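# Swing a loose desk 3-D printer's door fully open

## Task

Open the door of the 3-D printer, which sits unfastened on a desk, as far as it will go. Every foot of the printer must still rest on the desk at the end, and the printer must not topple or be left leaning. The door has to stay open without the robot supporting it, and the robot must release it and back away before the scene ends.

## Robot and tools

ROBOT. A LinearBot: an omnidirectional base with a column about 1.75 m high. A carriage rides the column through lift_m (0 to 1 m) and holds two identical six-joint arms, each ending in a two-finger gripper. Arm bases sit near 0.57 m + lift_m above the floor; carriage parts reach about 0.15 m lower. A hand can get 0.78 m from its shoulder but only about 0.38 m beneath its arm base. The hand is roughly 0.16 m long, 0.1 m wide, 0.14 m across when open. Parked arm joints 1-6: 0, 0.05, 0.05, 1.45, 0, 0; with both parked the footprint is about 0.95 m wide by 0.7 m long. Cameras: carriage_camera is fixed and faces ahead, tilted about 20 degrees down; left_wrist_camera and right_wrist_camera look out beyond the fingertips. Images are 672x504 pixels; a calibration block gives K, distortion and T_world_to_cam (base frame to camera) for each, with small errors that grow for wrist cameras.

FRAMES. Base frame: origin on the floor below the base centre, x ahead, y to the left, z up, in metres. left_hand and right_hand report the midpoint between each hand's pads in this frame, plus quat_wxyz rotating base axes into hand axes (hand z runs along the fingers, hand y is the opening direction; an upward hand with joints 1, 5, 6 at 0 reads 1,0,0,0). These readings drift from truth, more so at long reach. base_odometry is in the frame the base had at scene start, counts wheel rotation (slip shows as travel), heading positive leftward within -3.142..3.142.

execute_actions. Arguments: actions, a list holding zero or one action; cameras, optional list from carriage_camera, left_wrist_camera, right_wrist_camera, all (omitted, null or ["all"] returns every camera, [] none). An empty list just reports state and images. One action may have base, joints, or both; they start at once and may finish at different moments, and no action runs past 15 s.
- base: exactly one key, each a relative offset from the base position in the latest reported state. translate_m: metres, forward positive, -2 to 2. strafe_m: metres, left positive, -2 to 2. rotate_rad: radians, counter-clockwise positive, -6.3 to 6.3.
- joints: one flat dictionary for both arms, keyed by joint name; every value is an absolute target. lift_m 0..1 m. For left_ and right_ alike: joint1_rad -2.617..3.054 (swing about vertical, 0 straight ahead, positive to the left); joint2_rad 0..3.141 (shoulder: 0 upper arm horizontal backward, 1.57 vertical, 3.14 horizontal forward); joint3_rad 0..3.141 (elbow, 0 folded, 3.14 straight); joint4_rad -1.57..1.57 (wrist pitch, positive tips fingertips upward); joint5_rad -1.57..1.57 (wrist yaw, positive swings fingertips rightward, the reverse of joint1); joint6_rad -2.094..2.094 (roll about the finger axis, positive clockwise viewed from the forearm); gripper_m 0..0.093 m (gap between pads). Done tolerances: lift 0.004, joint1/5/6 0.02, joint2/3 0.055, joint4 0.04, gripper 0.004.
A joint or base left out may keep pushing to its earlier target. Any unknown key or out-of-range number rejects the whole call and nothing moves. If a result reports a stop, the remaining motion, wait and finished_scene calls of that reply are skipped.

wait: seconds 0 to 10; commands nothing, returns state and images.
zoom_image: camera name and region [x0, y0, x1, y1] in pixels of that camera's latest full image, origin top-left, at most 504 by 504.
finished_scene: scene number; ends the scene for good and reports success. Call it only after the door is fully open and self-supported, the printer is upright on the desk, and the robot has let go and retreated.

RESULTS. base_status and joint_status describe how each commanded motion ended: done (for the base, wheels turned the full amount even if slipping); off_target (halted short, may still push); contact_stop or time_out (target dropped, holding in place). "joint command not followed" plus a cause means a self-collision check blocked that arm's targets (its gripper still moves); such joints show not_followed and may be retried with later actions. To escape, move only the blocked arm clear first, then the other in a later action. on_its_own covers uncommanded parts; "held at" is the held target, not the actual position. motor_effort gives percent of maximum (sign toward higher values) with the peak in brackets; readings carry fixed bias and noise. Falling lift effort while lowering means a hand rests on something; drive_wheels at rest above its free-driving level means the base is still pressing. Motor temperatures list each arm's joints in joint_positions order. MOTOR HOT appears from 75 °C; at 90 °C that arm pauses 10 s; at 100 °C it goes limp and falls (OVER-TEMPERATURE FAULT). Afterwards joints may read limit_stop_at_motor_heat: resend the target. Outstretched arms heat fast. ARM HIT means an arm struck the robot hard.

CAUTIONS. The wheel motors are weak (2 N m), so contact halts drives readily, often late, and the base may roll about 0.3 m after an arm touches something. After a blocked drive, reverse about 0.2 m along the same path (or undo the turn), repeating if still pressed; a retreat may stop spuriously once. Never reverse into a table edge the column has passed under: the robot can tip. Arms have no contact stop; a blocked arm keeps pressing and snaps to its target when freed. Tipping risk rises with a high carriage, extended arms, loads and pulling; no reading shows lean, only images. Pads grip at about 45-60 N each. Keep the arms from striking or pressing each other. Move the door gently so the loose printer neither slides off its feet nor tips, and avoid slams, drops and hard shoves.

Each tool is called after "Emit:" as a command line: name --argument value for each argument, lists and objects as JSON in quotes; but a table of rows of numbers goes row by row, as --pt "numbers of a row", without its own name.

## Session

Emit:
execute_actions --actions '[]' --cameras '["carriage_camera"]'

Scene clock: 0.00 s.
Motor temperatures (°C, as the motors report them): left_arm=[31 32 32 31 30 30] | right_arm=[31 29 33 35 31 32]
base_odometry: x=+0.000 y=+0.000 heading=+0.000 (m, m, rad; odometry frame)
base_status: not commanded
joint_positions: lift_m=+0.303 left_joint1_rad=+0.007 left_joint2_rad=+0.046 left_joint3_rad=+0.040 left_joint4_rad=+1.471 left_joint5_rad=-0.050 left_joint6_rad=-0.043 left_gripper_m=+0.094 right_joint1_rad=+0.003 right_joint2_rad=+0.043 right_joint3_rad=+0.046 right_joint4_rad=+1.482 right_joint5_rad=-0.031 right_joint6_rad=+0.015 right_gripper_m=+0.094
joint_status: not commanded
motor_effort: lift_m=+17 drive_wheels=+2 (%)
left_hand: x=+0.2992 y=+0.3238 z=+1.2783 quat_wxyz=(+0.998, -0.026, +0.052, -0.016) (m; base frame)
right_hand: x=+0.2937 y=-0.3096 z=+1.2802 quat_wxyz=(+0.999, -0.015, +0.043, +0.010) (m; base frame)
pictures: carriage_camera
camera_calibration (this result's frames):
carriage_camera: T_world_to_cam=[[0.028028, -0.999602, 0.00321638, -0.00668537], [-0.329624, -0.01228, -0.944032, 1.25506], [0.943696, 0.0253991, -0.329837, 0.245541], [0, 0, 0, 1]] pos_world=[0.18217, 0.00249287, 1.26583]
Images, in order (width x height): carriage_camera 672x504.

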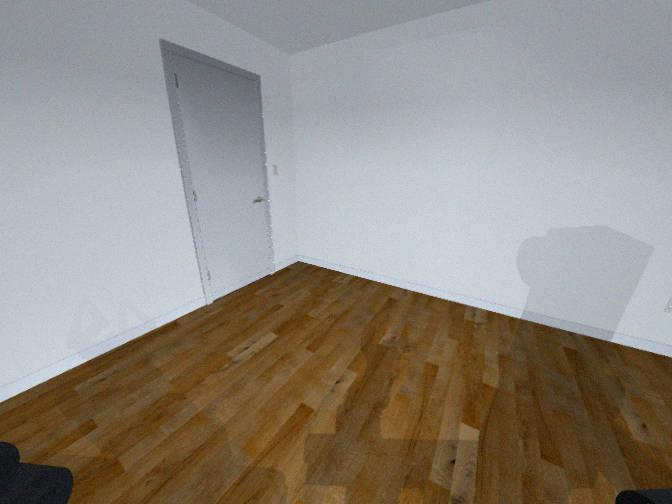

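Emit:
execute_actions --actions '[{"base":{"rotate_rad":2.65},"joints":{"lift_m":0.08}}]' --cameras '["carriage_camera"]'

Scene clock: 6.07 s.
Motor temperatures (°C, as the motors report them): left_arm=[31 32 33 31 30 30] | right_arm=[31 29 34 35 31 32]
base_odometry: x=+0.000 y=+0.000 heading=+2.649 (m, m, rad; odometry frame)
base_status: done
joint_positions: lift_m=+0.080 left_joint1_rad=+0.007 left_joint2_rad=+0.046 left_joint3_rad=+0.040 left_joint4_rad=+1.469 left_joint5_rad=-0.050 left_joint6_rad=-0.043 left_gripper_m=+0.094 right_joint1_rad=+0.003 right_joint2_rad=+0.043 right_joint3_rad=+0.046 right_joint4_rad=+1.482 right_joint5_rad=-0.031 right_joint6_rad=+0.015 right_gripper_m=+0.094
joint_status: all done
motor_effort: lift_m=+13(16) drive_wheels=+19(50) (%)
left_hand: x=+0.2998 y=+0.3238 z=+1.0559 quat_wxyz=(+0.998, -0.026, +0.053, -0.016) (m; base frame)
right_hand: x=+0.2938 y=-0.3096 z=+1.0579 quat_wxyz=(+0.999, -0.015, +0.043, +0.010) (m; base frame)
pictures: carriage_camera
camera_calibration (this result's frames):
carriage_camera: T_world_to_cam=[[0.028028, -0.999602, 0.00321638, -0.00597031], [-0.329624, -0.01228, -0.944032, 1.04519], [0.943696, 0.0253991, -0.329837, 0.172213], [0, 0, 0, 1]] pos_world=[0.18217, 0.00249287, 1.04351]
Images, in order (width x height): carriage_camera 672x504.

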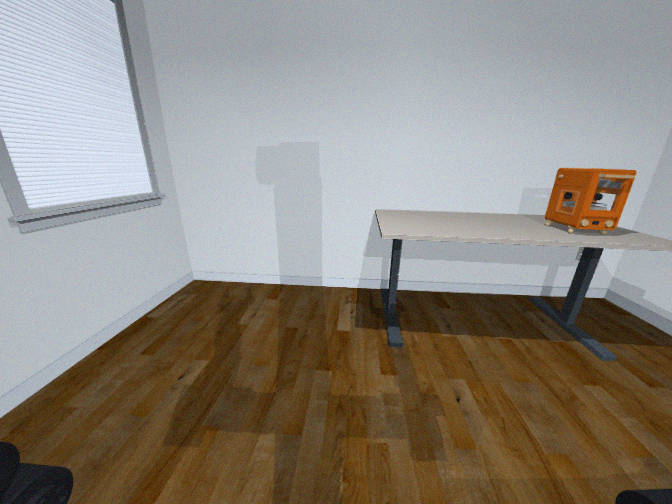

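Emit:
execute_actions --actions '[{"base":{"rotate_rad":-0.06}}]' --cameras '[]'

Emit:
execute_actions --actions '[{"base":{"strafe_m":-1.0}}]' --cameras '[]'

Emit:
execute_actions --actions '[{"base":{"translate_m":0.3},"joints":{"left_joint1_rad":-0.71,"left_joint2_rad":2.1,"left_joint3_rad":2.9,"left_joint4_rad":-1.05,"left_gripper_m":0,"right_joint1_rad":0.56,"right_joint2_rad":0.93,"right_joint3_rad":0.92,"right_joint4_rad":0,"right_joint6_rad":1.57,"right_gripper_m":0.05}}]' --cameras '["carriage_camera"]'

Scene clock: 13.13 s.
Motor temperatures (°C, as the motors report them): left_arm=[31 33 33 31 30 30] | right_arm=[31 29 34 35 31 32]
base_odometry: x=+0.000 y=+0.000 heading=+2.589 (m, m, rad; odometry frame)
base_status: done
joint_positions: lift_m=+0.080 left_joint1_rad=+0.007 left_joint2_rad=+0.046 left_joint3_rad=+0.040 left_joint4_rad=+1.469 left_joint5_rad=-0.050 left_joint6_rad=-0.043 left_gripper_m=+0.094 right_joint1_rad=+0.003 right_joint2_rad=+0.043 right_joint3_rad=+0.046 right_joint4_rad=+1.482 right_joint5_rad=-0.031 right_joint6_rad=+0.015 right_gripper_m=+0.094
joint_status: not commanded
motor_effort: lift_m=+15(15) drive_wheels=-3(14) (%)
left_hand: x=+0.2998 y=+0.3238 z=+1.0559 quat_wxyz=(+0.998, -0.026, +0.053, -0.016) (m; base frame)
right_hand: x=+0.2938 y=-0.3096 z=+1.0579 quat_wxyz=(+0.999, -0.015, +0.043, +0.010) (m; base frame)
pictures: none
No camera images: the call's "cameras" was empty. Leave "cameras" out to get every camera's image.

Scene clock: 17.40 s.
Motor temperatures (°C, as the motors report them): left_arm=[31 33 34 31 30 30] | right_arm=[31 29 34 35 31 32]
base_odometry: x=+0.524 y=+0.852 heading=+2.590 (m, m, rad; odometry frame)
base_status: done
joint_positions: lift_m=+0.080 left_joint1_rad=+0.007 left_joint2_rad=+0.046 left_joint3_rad=+0.040 left_joint4_rad=+1.469 left_joint5_rad=-0.050 left_joint6_rad=-0.043 left_gripper_m=+0.094 right_joint1_rad=+0.003 right_joint2_rad=+0.043 right_joint3_rad=+0.046 right_joint4_rad=+1.482 right_joint5_rad=-0.031 right_joint6_rad=+0.015 right_gripper_m=+0.094
joint_status: not commanded
motor_effort: lift_m=+18(11) drive_wheels=-11(49) (%)
left_hand: x=+0.2998 y=+0.3238 z=+1.0559 quat_wxyz=(+0.998, -0.026, +0.053, -0.016) (m; base frame)
right_hand: x=+0.2938 y=-0.3096 z=+1.0579 quat_wxyz=(+0.999, -0.015, +0.043, +0.010) (m; base frame)
pictures: none
No camera images: the call's "cameras" was empty. Leave "cameras" out to get every camera's image.

Scene clock: 19.87 s.
Motor temperatures (°C, as the motors report them): left_arm=[31 33 34 31 30 30] | right_arm=[31 29 35 35 31 32]
base_odometry: x=+0.269 y=+1.010 heading=+2.589 (m, m, rad; odometry frame)
base_status: done
joint_positions: lift_m=+0.080 left_joint1_rad=-0.706 left_joint2_rad=+2.099 left_joint3_rad=+2.892 left_joint4_rad=-1.035 left_joint5_rad=-0.050 left_joint6_rad=-0.043 left_gripper_m=+0.000 right_joint1_rad=+0.552 right_joint2_rad=+0.926 right_joint3_rad=+0.894 right_joint4_rad=-0.002 right_joint5_rad=-0.031 right_joint6_rad=+1.563 right_gripper_m=+0.050
joint_status: all done
motor_effort: lift_m=+13(12) drive_wheels=-9(42) (%)
left_hand: x=+0.6735 y=-0.0163 z=+1.1270 quat_wxyz=(+0.581, +0.242, +0.749, -0.207) (m; base frame)
right_hand: x=+0.5701 y=-0.1250 z=+0.9958 quat_wxyz=(+0.332, +0.339, +0.634, +0.611) (m; base frame)
pictures: carriage_camera
camera_calibration (this result's frames):
carriage_camera: T_world_to_cam=[[0.028028, -0.999602, 0.00321638, -0.0059703], [-0.329624, -0.01228, -0.944032, 1.04518], [0.943696, 0.0253991, -0.329837, 0.172211], [0, 0, 0, 1]] pos_world=[0.18217, 0.00249287, 1.04351]
Images, in order (width x height): carriage_camera 672x504.

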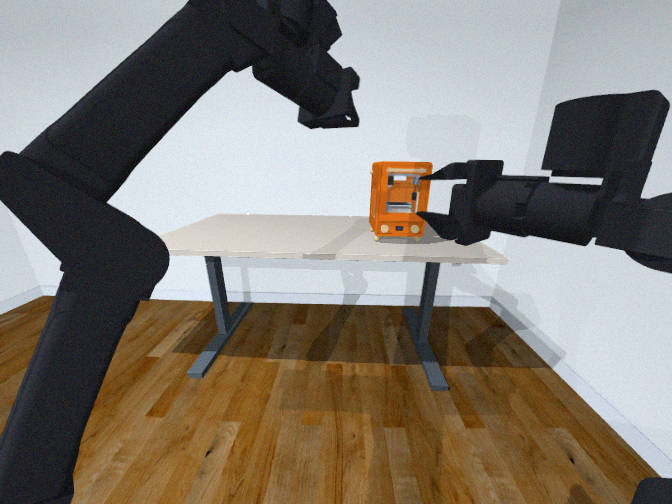

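Emit:
execute_actions --actions '[{"base":{"strafe_m":-0.15},"joints":{"right_joint3_rad":0.97}}]' --cameras '[]'

Emit:
execute_actions --actions '[{"base":{"translate_m":0.38}}]' --cameras '["carriage_camera","right_wrist_camera"]'

Scene clock: 27.80 s.
Motor temperatures (°C, as the motors report them): left_arm=[31 35 34 33 30 30] | right_arm=[31 29 37 37 31 32]
base_odometry: x=+0.347 y=+1.138 heading=+2.589 (m, m, rad; odometry frame)
base_status: done
joint_positions: lift_m=+0.080 left_joint1_rad=-0.706 left_joint2_rad=+2.099 left_joint3_rad=+2.892 left_joint4_rad=-1.036 left_joint5_rad=-0.050 left_joint6_rad=-0.043 left_gripper_m=+0.000 right_joint1_rad=+0.552 right_joint2_rad=+0.926 right_joint3_rad=+0.954 right_joint4_rad=-0.007 right_joint5_rad=-0.031 right_joint6_rad=+1.563 right_gripper_m=+0.050
joint_status: all done
motor_effort: lift_m=+11(15) drive_wheels=-5(41) (%)
left_hand: x=+0.6733 y=-0.0164 z=+1.1266 quat_wxyz=(+0.580, +0.242, +0.749, -0.207) (m; base frame)
right_hand: x=+0.5671 y=-0.1268 z=+1.0241 quat_wxyz=(+0.342, +0.329, +0.617, +0.628) (m; base frame)
pictures: none
No camera images: the call's "cameras" was empty. Leave "cameras" out to get every camera's image.

Scene clock: 30.53 s.
Motor temperatures (°C, as the motors report them): left_arm=[31 36 34 34 30 30] | right_arm=[31 29 37 38 31 32]
base_odometry: x=+0.024 y=+1.337 heading=+2.588 (m, m, rad; odometry frame)
base_status: done
joint_positions: lift_m=+0.080 left_joint1_rad=-0.707 left_joint2_rad=+2.099 left_joint3_rad=+2.892 left_joint4_rad=-1.038 left_joint5_rad=-0.050 left_joint6_rad=-0.043 left_gripper_m=+0.000 right_joint1_rad=+0.552 right_joint2_rad=+0.926 right_joint3_rad=+0.954 right_joint4_rad=-0.007 right_joint5_rad=-0.031 right_joint6_rad=+1.563 right_gripper_m=+0.050
joint_status: not commanded
motor_effort: lift_m=+16(15) drive_wheels=-10(43) (%)
left_hand: x=+0.6731 y=-0.0165 z=+1.1261 quat_wxyz=(+0.580, +0.242, +0.750, -0.207) (m; base frame)
right_hand: x=+0.5671 y=-0.1268 z=+1.0241 quat_wxyz=(+0.342, +0.329, +0.617, +0.628) (m; base frame)
pictures: carriage_camera, right_wrist_camera
camera_calibration (this result's frames):
carriage_camera: T_world_to_cam=[[0.028028, -0.999602, 0.00321638, -0.0059703], [-0.329624, -0.01228, -0.944032, 1.04518], [0.943696, 0.0253991, -0.329837, 0.172211], [0, 0, 0, 1]] pos_world=[0.18217, 0.00249287, 1.04351]
right_wrist_camera: T_world_to_cam=[[0.0582811, -0.0290788, -0.997877, 0.983189], [-0.908351, 0.413112, -0.0650907, 0.644591], [0.414127, 0.910216, -0.00233718, 0.00439776], [0, 0, 0, 1]] pos_world=[0.526392, -0.241701, 1.02307]
Images, in order (width x height): carriage_camera 672x504, right_wrist_camera 672x504.

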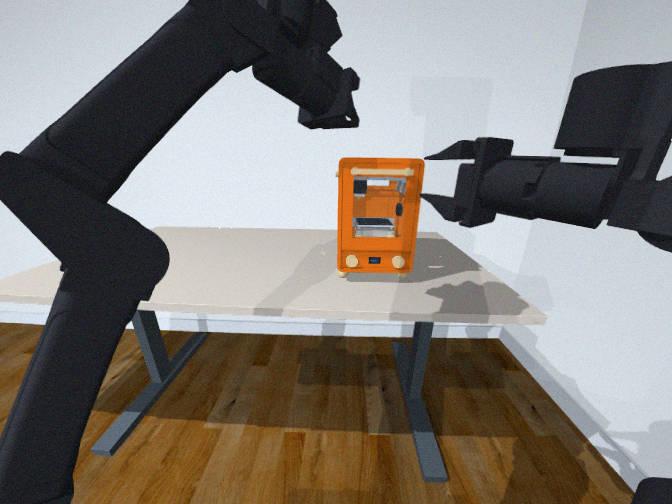

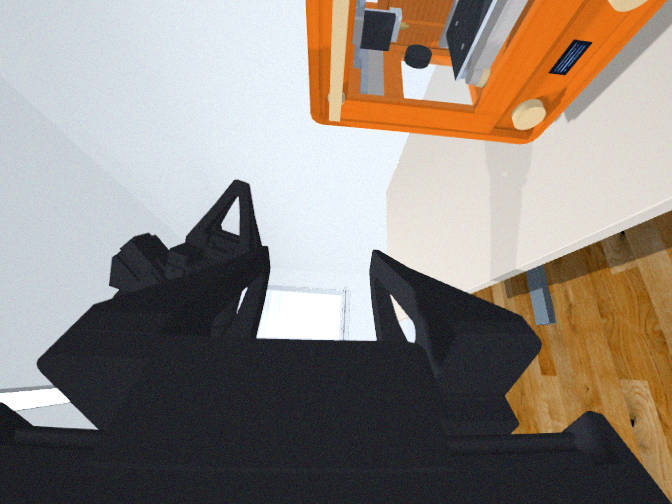

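Emit:
execute_actions --actions '[{"base":{"translate_m":0.17}}]' --cameras '["carriage_camera","right_wrist_camera"]'

Scene clock: 35.43 s.
Motor temperatures (°C, as the motors report them): left_arm=[31 37 35 35 30 30] | right_arm=[31 29 38 39 31 32]
base_odometry: x=-0.121 y=+1.427 heading=+2.588 (m, m, rad; odometry frame)
base_status: done
joint_positions: lift_m=+0.080 left_joint1_rad=-0.707 left_joint2_rad=+2.099 left_joint3_rad=+2.892 left_joint4_rad=-1.039 left_joint5_rad=-0.050 left_joint6_rad=-0.043 left_gripper_m=+0.000 right_joint1_rad=+0.552 right_joint2_rad=+0.926 right_joint3_rad=+0.954 right_joint4_rad=-0.007 right_joint5_rad=-0.031 right_joint6_rad=+1.563 right_gripper_m=+0.050
joint_status: not commanded
motor_effort: lift_m=+16(15) drive_wheels=-9(47) (%)
left_hand: x=+0.6729 y=-0.0166 z=+1.1258 quat_wxyz=(+0.579, +0.243, +0.750, -0.207) (m; base frame)
right_hand: x=+0.5671 y=-0.1268 z=+1.0241 quat_wxyz=(+0.342, +0.329, +0.617, +0.628) (m; base frame)
pictures: carriage_camera, right_wrist_camera
camera_calibration (this result's frames):
carriage_camera: T_world_to_cam=[[0.028028, -0.999602, 0.00321638, -0.0059703], [-0.329624, -0.01228, -0.944032, 1.04518], [0.943696, 0.0253991, -0.329837, 0.172211], [0, 0, 0, 1]] pos_world=[0.18217, 0.00249287, 1.04351]
right_wrist_camera: T_world_to_cam=[[0.0582811, -0.0290788, -0.997877, 0.983189], [-0.908351, 0.413112, -0.0650907, 0.644591], [0.414127, 0.910216, -0.00233718, 0.00439776], [0, 0, 0, 1]] pos_world=[0.526392, -0.241701, 1.02307]
Images, in order (width x height): carriage_camera 672x504, right_wrist_camera 672x504.

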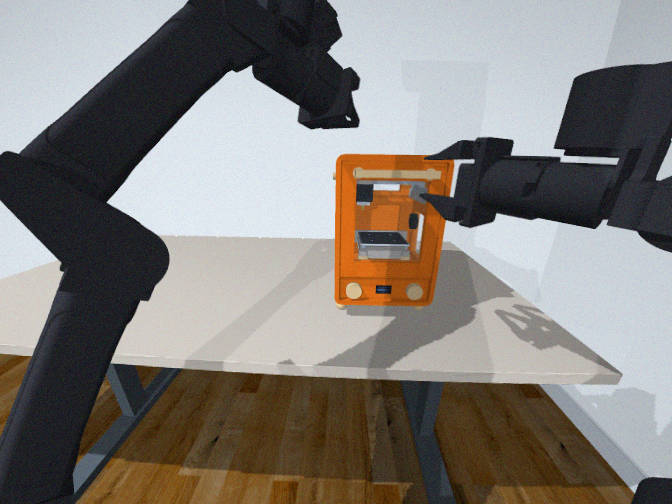

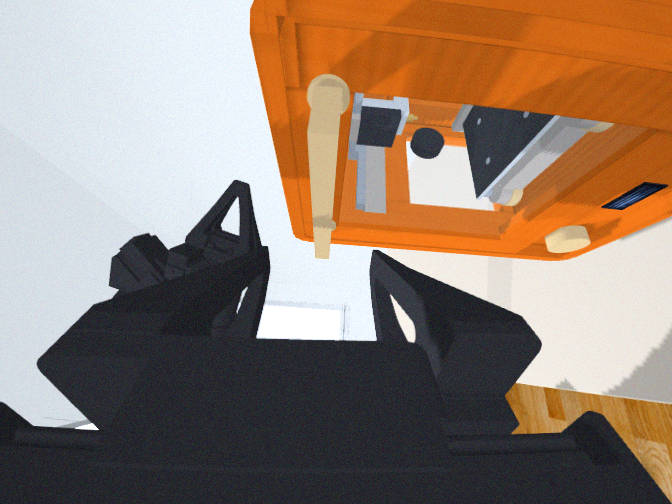

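Emit:
execute_actions --actions '[{"base":{"translate_m":0.055}}]' --cameras '["carriage_camera","right_wrist_camera"]'

Scene clock: 39.33 s.
Motor temperatures (°C, as the motors report them): left_arm=[31 38 35 35 30 30] | right_arm=[31 29 38 39 31 32]
base_odometry: x=-0.167 y=+1.456 heading=+2.587 (m, m, rad; odometry frame)
base_status: done
joint_positions: lift_m=+0.080 left_joint1_rad=-0.707 left_joint2_rad=+2.099 left_joint3_rad=+2.892 left_joint4_rad=-1.040 left_joint5_rad=-0.050 left_joint6_rad=-0.043 left_gripper_m=+0.000 right_joint1_rad=+0.552 right_joint2_rad=+0.926 right_joint3_rad=+0.954 right_joint4_rad=-0.007 right_joint5_rad=-0.031 right_joint6_rad=+1.563 right_gripper_m=+0.050
joint_status: not commanded
motor_effort: lift_m=+17(14) drive_wheels=-10(48) (%)
left_hand: x=+0.6728 y=-0.0167 z=+1.1256 quat_wxyz=(+0.579, +0.243, +0.750, -0.207) (m; base frame)
right_hand: x=+0.5671 y=-0.1268 z=+1.0241 quat_wxyz=(+0.342, +0.329, +0.617, +0.628) (m; base frame)
pictures: carriage_camera, right_wrist_camera
camera_calibration (this result's frames):
carriage_camera: T_world_to_cam=[[0.028028, -0.999602, 0.00321638, -0.0059703], [-0.329624, -0.01228, -0.944032, 1.04518], [0.943696, 0.0253991, -0.329837, 0.172211], [0, 0, 0, 1]] pos_world=[0.18217, 0.00249287, 1.04351]
right_wrist_camera: T_world_to_cam=[[0.0582811, -0.0290788, -0.997877, 0.983189], [-0.908351, 0.413112, -0.0650907, 0.644591], [0.414127, 0.910216, -0.00233718, 0.00439776], [0, 0, 0, 1]] pos_world=[0.526392, -0.241701, 1.02307]
Images, in order (width x height): carriage_camera 672x504, right_wrist_camera 672x504.

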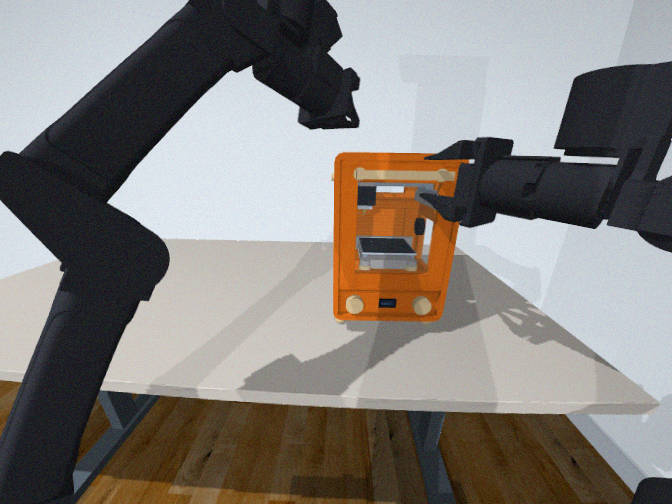

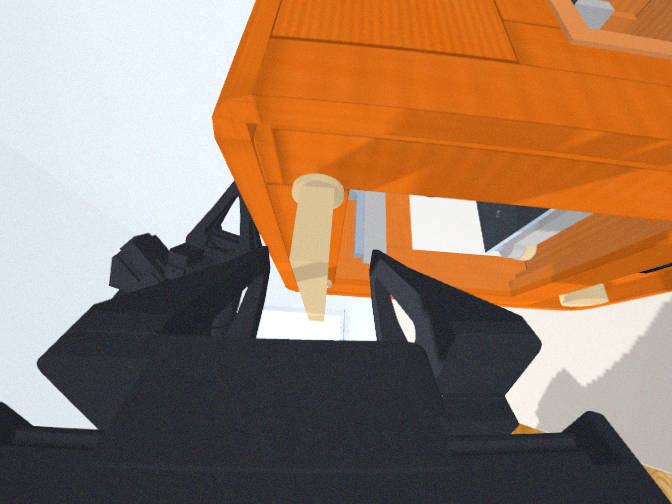

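Slightly more, then close and brace.

Emit:
execute_actions --actions '[{"base":{"translate_m":0.015}}]' --cameras '[]'

Emit:
execute_actions --actions '[{"joints":{"right_gripper_m":0.0,"left_joint1_rad":-0.73,"left_joint2_rad":2.22,"left_joint3_rad":2.993}}]' --cameras '[]'

Emit:
execute_actions --actions '[{"joints":{"left_joint2_rad":2.4,"left_joint4_rad":-1.15}}]'

Scene clock: 46.73 s.
Motor temperatures (°C, as the motors report them): left_arm=[31 39 35 36 30 30] | right_arm=[31 29 39 40 31 32]
base_odometry: x=-0.180 y=+1.464 heading=+2.586 (m, m, rad; odometry frame)
base_status: done
joint_positions: lift_m=+0.080 left_joint1_rad=-0.707 left_joint2_rad=+2.099 left_joint3_rad=+2.892 left_joint4_rad=-1.041 left_joint5_rad=-0.050 left_joint6_rad=-0.043 left_gripper_m=+0.000 right_joint1_rad=+0.554 right_joint2_rad=+0.926 right_joint3_rad=+0.954 right_joint4_rad=-0.007 right_joint5_rad=-0.044 right_joint6_rad=+1.563 right_gripper_m=+0.050
joint_status: not commanded
motor_effort: lift_m=+16(16) drive_wheels=+6(46) (%)
left_hand: x=+0.6727 y=-0.0167 z=+1.1256 quat_wxyz=(+0.579, +0.243, +0.751, -0.207) (m; base frame)
right_hand: x=+0.5654 y=-0.1242 z=+1.0241 quat_wxyz=(+0.337, +0.324, +0.620, +0.630) (m; base frame)
pictures: none
No camera images: the call's "cameras" was empty. Leave "cameras" out to get every camera's image.

Scene clock: 47.50 s.
Motor temperatures (°C, as the motors report them): left_arm=[31 39 35 36 30 30] | right_arm=[31 29 39 40 31 32]
base_odometry: x=-0.180 y=+1.464 heading=+2.586 (m, m, rad; odometry frame)
base_status: not commanded
joint_positions: lift_m=+0.080 left_joint1_rad=-0.724 left_joint2_rad=+2.221 left_joint3_rad=+2.987 left_joint4_rad=-1.045 left_joint5_rad=-0.050 left_joint6_rad=-0.043 left_gripper_m=+0.000 right_joint1_rad=+0.555 right_joint2_rad=+0.926 right_joint3_rad=+0.957 right_joint4_rad=-0.002 right_joint5_rad=-0.046 right_joint6_rad=+1.568 right_gripper_m=+0.012
joint_status: right_gripper_m off_target (ended at +0.012, target +0.000); the others done
motor_effort: lift_m=+14(10) drive_wheels=+8(7) (%)
left_hand: x=+0.6904 y=-0.0436 z=+1.0962 quat_wxyz=(+0.565, +0.253, +0.758, -0.206) (m; base frame)
right_hand: x=+0.5649 y=-0.1240 z=+1.0268 quat_wxyz=(+0.336, +0.324, +0.617, +0.634) (m; base frame)
pictures: none
No camera images: the call's "cameras" was empty. Leave "cameras" out to get every camera's image.

Scene clock: 48.30 s.
Motor temperatures (°C, as the motors report them): left_arm=[31 39 35 36 30 30] | right_arm=[31 29 39 40 31 32]
base_odometry: x=-0.180 y=+1.464 heading=+2.586 (m, m, rad; odometry frame)
base_status: not commanded
joint_positions: lift_m=+0.080 left_joint1_rad=-0.724 left_joint2_rad=+2.305 left_joint3_rad=+3.030 left_joint4_rad=-0.968 left_joint5_rad=-0.054 left_joint6_rad=-0.029 left_gripper_m=+0.000 right_joint1_rad=+0.555 right_joint2_rad=+0.926 right_joint3_rad=+0.957 right_joint4_rad=-0.002 right_joint5_rad=-0.044 right_joint6_rad=+1.568 right_gripper_m=+0.012
joint_status: left_joint2_rad off_target (ended at +2.305, target +2.400); left_joint4_rad off_target (ended at -0.968, target -1.150)
motor_effort: lift_m=+14(15) drive_wheels=+7(8) (%)
left_hand: x=+0.7116 y=-0.0615 z=+1.0851 quat_wxyz=(+0.580, +0.252, +0.746, -0.207) (m; base frame)
right_hand: x=+0.5651 y=-0.1242 z=+1.0268 quat_wxyz=(+0.336, +0.324, +0.617, +0.634) (m; base frame)
pictures: carriage_camera, left_wrist_camera, right_wrist_camera
camera_calibration (this result's frames):
carriage_camera: T_world_to_cam=[[0.028028, -0.999602, 0.00321638, -0.0059703], [-0.329624, -0.01228, -0.944032, 1.04518], [0.943696, 0.0253991, -0.329837, 0.172211], [0, 0, 0, 1]] pos_world=[0.18217, 0.00249287, 1.04351]
left_wrist_camera: T_world_to_cam=[[-0.595712, -0.80201, 0.0436564, 0.322197], [-0.627415, 0.430716, -0.648717, 1.18343], [0.501474, -0.41384, -0.759777, 0.564057], [0, 0, 0, 1]] pos_world=[0.651576, -0.0178849, 1.1822]
right_wrist_camera: T_world_to_cam=[[0.0624723, -0.0194513, -0.997857, 0.98489], [-0.914667, 0.398942, -0.0650406, 0.643649], [0.399352, 0.91677, 0.0071314, 0.00234595], [0, 0, 0, 1]] pos_world=[0.526259, -0.239772, 1.02463]
Images, in order (width x height): carriage_camera 672x504, left_wrist_camera 672x504, right_wrist_camera 672x504.

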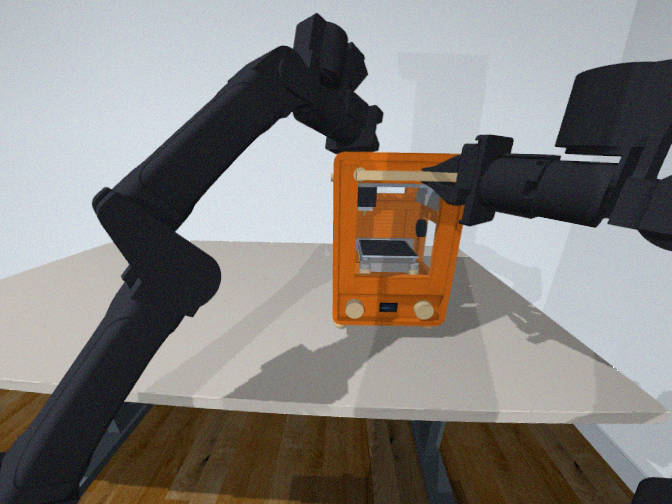

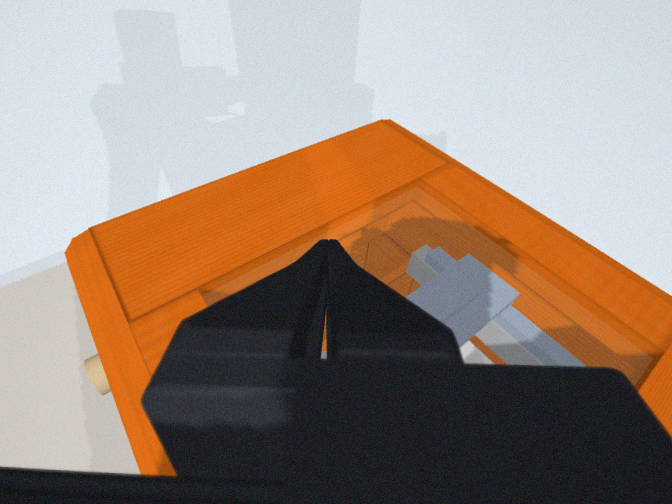

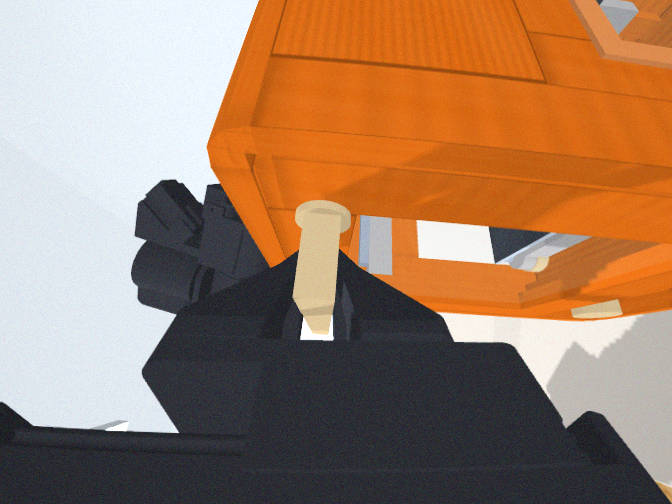

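Good grip and brace. Repeat the sequence.

Emit:
execute_actions --actions '[{"joints":{"right_joint2_rad":0.73,"right_joint3_rad":0.73,"right_joint1_rad":0.6}}]' --cameras '["carriage_camera"]'

Emit:
execute_actions --actions '[{"joints":{"right_joint2_rad":0.4,"right_joint3_rad":0.4,"right_joint4_rad":0.25,"right_joint1_rad":0.7}}]' --cameras '["carriage_camera"]'

Scene clock: 52.50 s.
Motor temperatures (°C, as the motors report them): left_arm=[31 38 35 35 30 30] | right_arm=[31 29 39 40 31 32]
base_odometry: x=-0.180 y=+1.464 heading=+2.586 (m, m, rad; odometry frame)
base_status: not commanded
joint_positions: lift_m=+0.080 left_joint1_rad=-0.734 left_joint2_rad=+2.309 left_joint3_rad=+3.030 left_joint4_rad=-0.956 left_joint5_rad=-0.049 left_joint6_rad=-0.028 left_gripper_m=+0.000 right_joint1_rad=+0.595 right_joint2_rad=+0.727 right_joint3_rad=+0.769 right_joint4_rad=+0.081 right_joint5_rad=-0.039 right_joint6_rad=+1.511 right_gripper_m=+0.012
joint_status: all done
motor_effort: lift_m=+12(16) drive_wheels=+6(7) (%)
left_hand: x=+0.7088 y=-0.0681 z=+1.0857 quat_wxyz=(+0.582, +0.257, +0.742, -0.212) (m; base frame)
right_hand: x=+0.5236 y=-0.1363 z=+1.0172 quat_wxyz=(+0.360, +0.280, +0.600, +0.658) (m; base frame)
pictures: carriage_camera
camera_calibration (this result's frames):
carriage_camera: T_world_to_cam=[[0.028028, -0.999602, 0.00321638, -0.0059703], [-0.329624, -0.01228, -0.944032, 1.04518], [0.943696, 0.0253991, -0.329837, 0.172211], [0, 0, 0, 1]] pos_world=[0.18217, 0.00249287, 1.04351]
Images, in order (width x height): carriage_camera 672x504.

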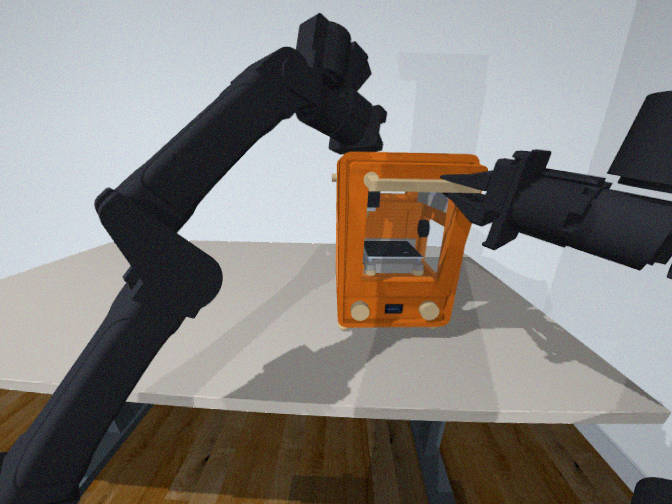

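Scene clock: 53.43 s.
Motor temperatures (°C, as the motors report them): left_arm=[31 38 35 35 30 30] | right_arm=[31 29 39 40 31 32]
base_odometry: x=-0.180 y=+1.464 heading=+2.586 (m, m, rad; odometry frame)
base_status: not commanded
joint_positions: lift_m=+0.080 left_joint1_rad=-0.738 left_joint2_rad=+2.309 left_joint3_rad=+3.030 left_joint4_rad=-0.956 left_joint5_rad=-0.039 left_joint6_rad=-0.028 left_gripper_m=+0.000 right_joint1_rad=+0.684 right_joint2_rad=+0.404 right_joint3_rad=+0.431 right_joint4_rad=+0.293 right_joint5_rad=-0.012 right_joint6_rad=+1.407 right_gripper_m=+0.012
joint_status: right_joint4_rad off_target (ended at +0.293, target +0.250); the others done
motor_effort: lift_m=+17(14) drive_wheels=+6(6) (%)
left_hand: x=+0.7063 y=-0.0710 z=+1.0857 quat_wxyz=(+0.580, +0.261, +0.740, -0.217) (m; base frame)
right_hand: x=+0.4671 y=-0.1528 z=+0.9886 quat_wxyz=(+0.403, +0.202, +0.549, +0.703) (m; base frame)
pictures: carriage_camera
camera_calibration (this result's frames):
carriage_camera: T_world_to_cam=[[0.028028, -0.999602, 0.00321638, -0.0059703], [-0.329624, -0.01228, -0.944032, 1.04518], [0.943696, 0.0253991, -0.329837, 0.172211], [0, 0, 0, 1]] pos_world=[0.18217, 0.00249287, 1.04351]
Images, in order (width x height): carriage_camera 672x504.

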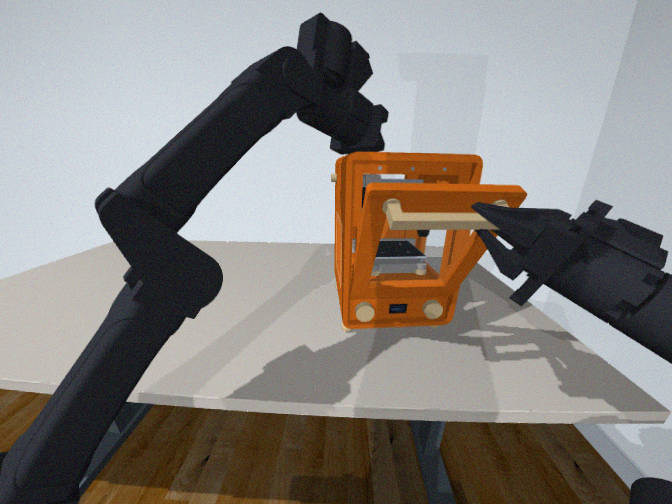

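Emit:
execute_actions --actions '[{"joints":{"left_joint2_rad":2.0,"left_joint4_rad":-0.9}}]' --cameras '[]'

Emit:
execute_actions --actions '[{"base":{"translate_m":-0.05},"joints":{"lift_m":0.0,"left_joint1_rad":0,"right_joint4_rad":0.6}}]' --cameras '["carriage_camera"]'

Emit:
execute_actions --actions '[{"joints":{"right_gripper_m":0.05}}]' --cameras '[]'

Emit:
execute_actions --actions '[{"base":{"translate_m":-0.12},"joints":{"right_joint1_rad":0.4}}]' --cameras '["carriage_camera"]'

Scene clock: 59.93 s.
Motor temperatures (°C, as the motors report them): left_arm=[31 38 34 34 30 30] | right_arm=[31 29 39 39 31 33]
base_odometry: x=-0.180 y=+1.464 heading=+2.586 (m, m, rad; odometry frame)
base_status: not commanded
joint_positions: lift_m=+0.080 left_joint1_rad=-0.738 left_joint2_rad=+1.994 left_joint3_rad=+3.007 left_joint4_rad=-0.888 left_joint5_rad=-0.040 left_joint6_rad=-0.037 left_gripper_m=+0.000 right_joint1_rad=+0.684 right_joint2_rad=+0.404 right_joint3_rad=+0.431 right_joint4_rad=+0.296 right_joint5_rad=-0.010 right_joint6_rad=+1.406 right_gripper_m=+0.012
joint_status: all done
motor_effort: lift_m=+15(16) drive_wheels=+6(6) (%)
left_hand: x=+0.6103 y=+0.0167 z=+1.2519 quat_wxyz=(+0.699, +0.213, +0.626, -0.271) (m; base frame)
right_hand: x=+0.4671 y=-0.1532 z=+0.9893 quat_wxyz=(+0.404, +0.202, +0.548, +0.704) (m; base frame)
pictures: none
No camera images: the call's "cameras" was empty. Leave "cameras" out to get every camera's image.

Scene clock: 61.20 s.
Motor temperatures (°C, as the motors report them): left_arm=[31 38 34 35 30 30] | right_arm=[31 29 39 39 31 34]
base_odometry: x=-0.138 y=+1.438 heading=+2.587 (m, m, rad; odometry frame)
base_status: done
joint_positions: lift_m=+0.003 left_joint1_rad=+0.000 left_joint2_rad=+2.004 left_joint3_rad=+2.999 left_joint4_rad=-0.900 left_joint5_rad=-0.048 left_joint6_rad=-0.037 left_gripper_m=+0.000 right_joint1_rad=+0.684 right_joint2_rad=+0.408 right_joint3_rad=+0.388 right_joint4_rad=+0.496 right_joint5_rad=+0.035 right_joint6_rad=+1.362 right_gripper_m=+0.014
joint_status: right_joint4_rad off_target (ended at +0.496, target +0.600); the others done
joint sent to its limit — the command would take lift_m past its lower limit, so that joint was sent only as far as its limit.
motor_effort: lift_m=+15(15) drive_wheels=-5(39) (%)
left_hand: x=+0.7301 y=+0.3231 z=+1.1647 quat_wxyz=(+0.740, -0.030, +0.672, +0.002) (m; base frame)
right_hand: x=+0.4632 y=-0.1664 z=+0.9360 quat_wxyz=(+0.452, +0.187, +0.486, +0.724) (m; base frame)
pictures: carriage_camera
camera_calibration (this result's frames):
carriage_camera: T_world_to_cam=[[0.028028, -0.999602, 0.00321638, -0.00572123], [-0.329624, -0.01228, -0.944032, 0.972079], [0.943696, 0.0253991, -0.329837, 0.146669], [0, 0, 0, 1]] pos_world=[0.18217, 0.00249287, 0.96607]
Images, in order (width x height): carriage_camera 672x504.

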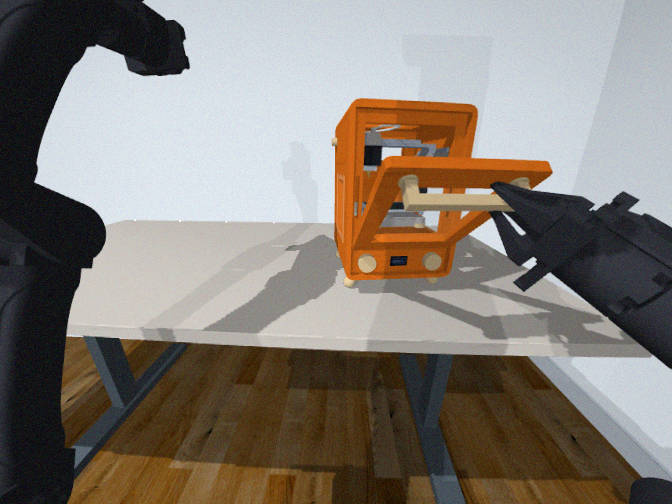

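Scene clock: 62.00 s.
Motor temperatures (°C, as the motors report them): left_arm=[31 38 34 35 30 30] | right_arm=[31 29 39 40 31 33]
base_odometry: x=-0.138 y=+1.438 heading=+2.587 (m, m, rad; odometry frame)
base_status: not commanded
joint_positions: lift_m=+0.003 left_joint1_rad=+0.000 left_joint2_rad=+2.004 left_joint3_rad=+2.999 left_joint4_rad=-0.899 left_joint5_rad=-0.048 left_joint6_rad=-0.037 left_gripper_m=+0.000 right_joint1_rad=+0.689 right_joint2_rad=+0.408 right_joint3_rad=+0.388 right_joint4_rad=+0.531 right_joint5_rad=-0.002 right_joint6_rad=+1.550 right_gripper_m=+0.050
joint_status: all done
motor_effort: lift_m=+13(17) drive_wheels=-5(5) (%)
left_hand: x=+0.7301 y=+0.3231 z=+1.1649 quat_wxyz=(+0.740, -0.030, +0.672, +0.002) (m; base frame)
right_hand: x=+0.4555 y=-0.1633 z=+0.9436 quat_wxyz=(+0.376, +0.210, +0.460, +0.777) (m; base frame)
pictures: none
No camera images: the call's "cameras" was empty. Leave "cameras" out to get every camera's image.

Scene clock: 63.67 s.
Motor temperatures (°C, as the motors report them): left_arm=[31 38 34 35 30 30] | right_arm=[31 29 39 40 31 33]
base_odometry: x=-0.035 y=+1.375 heading=+2.587 (m, m, rad; odometry frame)
base_status: done
joint_positions: lift_m=+0.003 left_joint1_rad=+0.000 left_joint2_rad=+2.004 left_joint3_rad=+2.999 left_joint4_rad=-0.898 left_joint5_rad=-0.048 left_joint6_rad=-0.037 left_gripper_m=+0.000 right_joint1_rad=+0.405 right_joint2_rad=+0.410 right_joint3_rad=+0.379 right_joint4_rad=+0.575 right_joint5_rad=-0.024 right_joint6_rad=+1.562 right_gripper_m=+0.050
joint_status: all done
on_its_own: right_joint4_rad moved +0.044 to your old target +0.600
motor_effort: lift_m=+17(18) drive_wheels=-5(44) (%)
left_hand: x=+0.7301 y=+0.3231 z=+1.1653 quat_wxyz=(+0.741, -0.030, +0.671, +0.002) (m; base frame)
right_hand: x=+0.4859 y=-0.2187 z=+0.9484 quat_wxyz=(+0.478, +0.260, +0.417, +0.728) (m; base frame)
pictures: carriage_camera
camera_calibration (this result's frames):
carriage_camera: T_world_to_cam=[[0.028028, -0.999602, 0.00321638, -0.00572123], [-0.329624, -0.01228, -0.944032, 0.972079], [0.943696, 0.0253991, -0.329837, 0.146669], [0, 0, 0, 1]] pos_world=[0.18217, 0.00249287, 0.96607]
Images, in order (width x height): carriage_camera 672x504.

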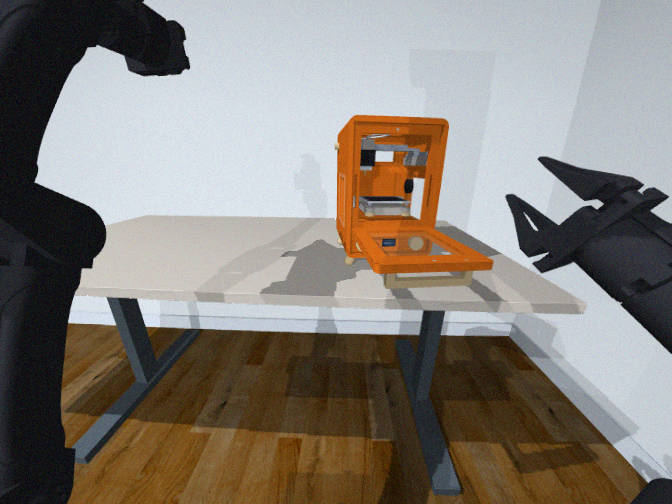

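Emit:
execute_actions --actions '[{"base":{"translate_m":-0.3},"joints":{"left_joint2_rad":0.05,"left_joint3_rad":0.05,"left_joint4_rad":1.45,"right_joint1_rad":0,"right_joint2_rad":0.05,"right_joint3_rad":0.05,"right_joint4_rad":1.45,"right_joint6_rad":0}}]' --cameras '["carriage_camera"]'

Emit:
finished_scene --scene 2

Scene clock: 69.47 s.
Motor temperatures (°C, as the motors report them): left_arm=[31 38 34 36 30 30] | right_arm=[31 29 39 39 31 33]
base_odometry: x=+0.220 y=+1.217 heading=+2.587 (m, m, rad; odometry frame)
base_status: done
joint_positions: lift_m=+0.003 left_joint1_rad=+0.000 left_joint2_rad=+0.062 left_joint3_rad=+0.061 left_joint4_rad=+1.444 left_joint5_rad=-0.048 left_joint6_rad=-0.037 left_gripper_m=+0.000 right_joint1_rad=+0.009 right_joint2_rad=+0.059 right_joint3_rad=+0.058 right_joint4_rad=+1.439 right_joint5_rad=-0.025 right_joint6_rad=+0.008 right_gripper_m=+0.050
joint_status: all done
motor_effort: lift_m=+16(15) drive_wheels=-2(49) (%)
left_hand: x=+0.3046 y=+0.3232 z=+0.9833 quat_wxyz=(+0.998, -0.025, +0.064, -0.017) (m; base frame)
right_hand: x=+0.3056 y=-0.3103 z=+0.9825 quat_wxyz=(+0.998, -0.013, +0.066, +0.009) (m; base frame)
pictures: carriage_camera
camera_calibration (this result's frames):
carriage_camera: T_world_to_cam=[[0.028028, -0.999602, 0.00321638, -0.00572122], [-0.329624, -0.01228, -0.944032, 0.972078], [0.943696, 0.0253991, -0.329837, 0.146669], [0, 0, 0, 1]] pos_world=[0.18217, 0.00249287, 0.966068]
Images, in order (width x height): carriage_camera 672x504.

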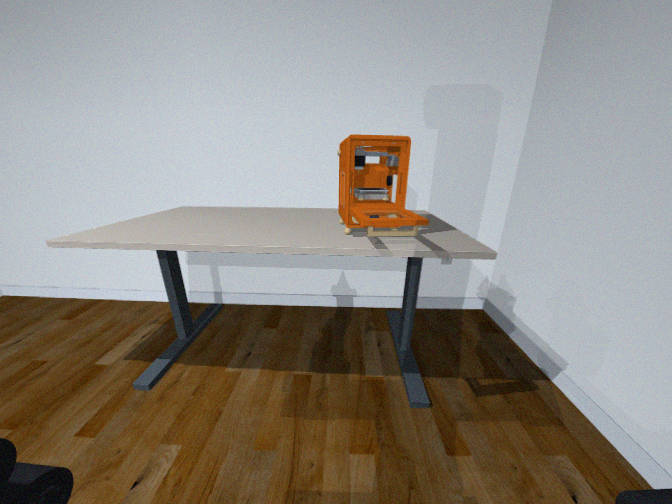

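The scene is finished: the task was done.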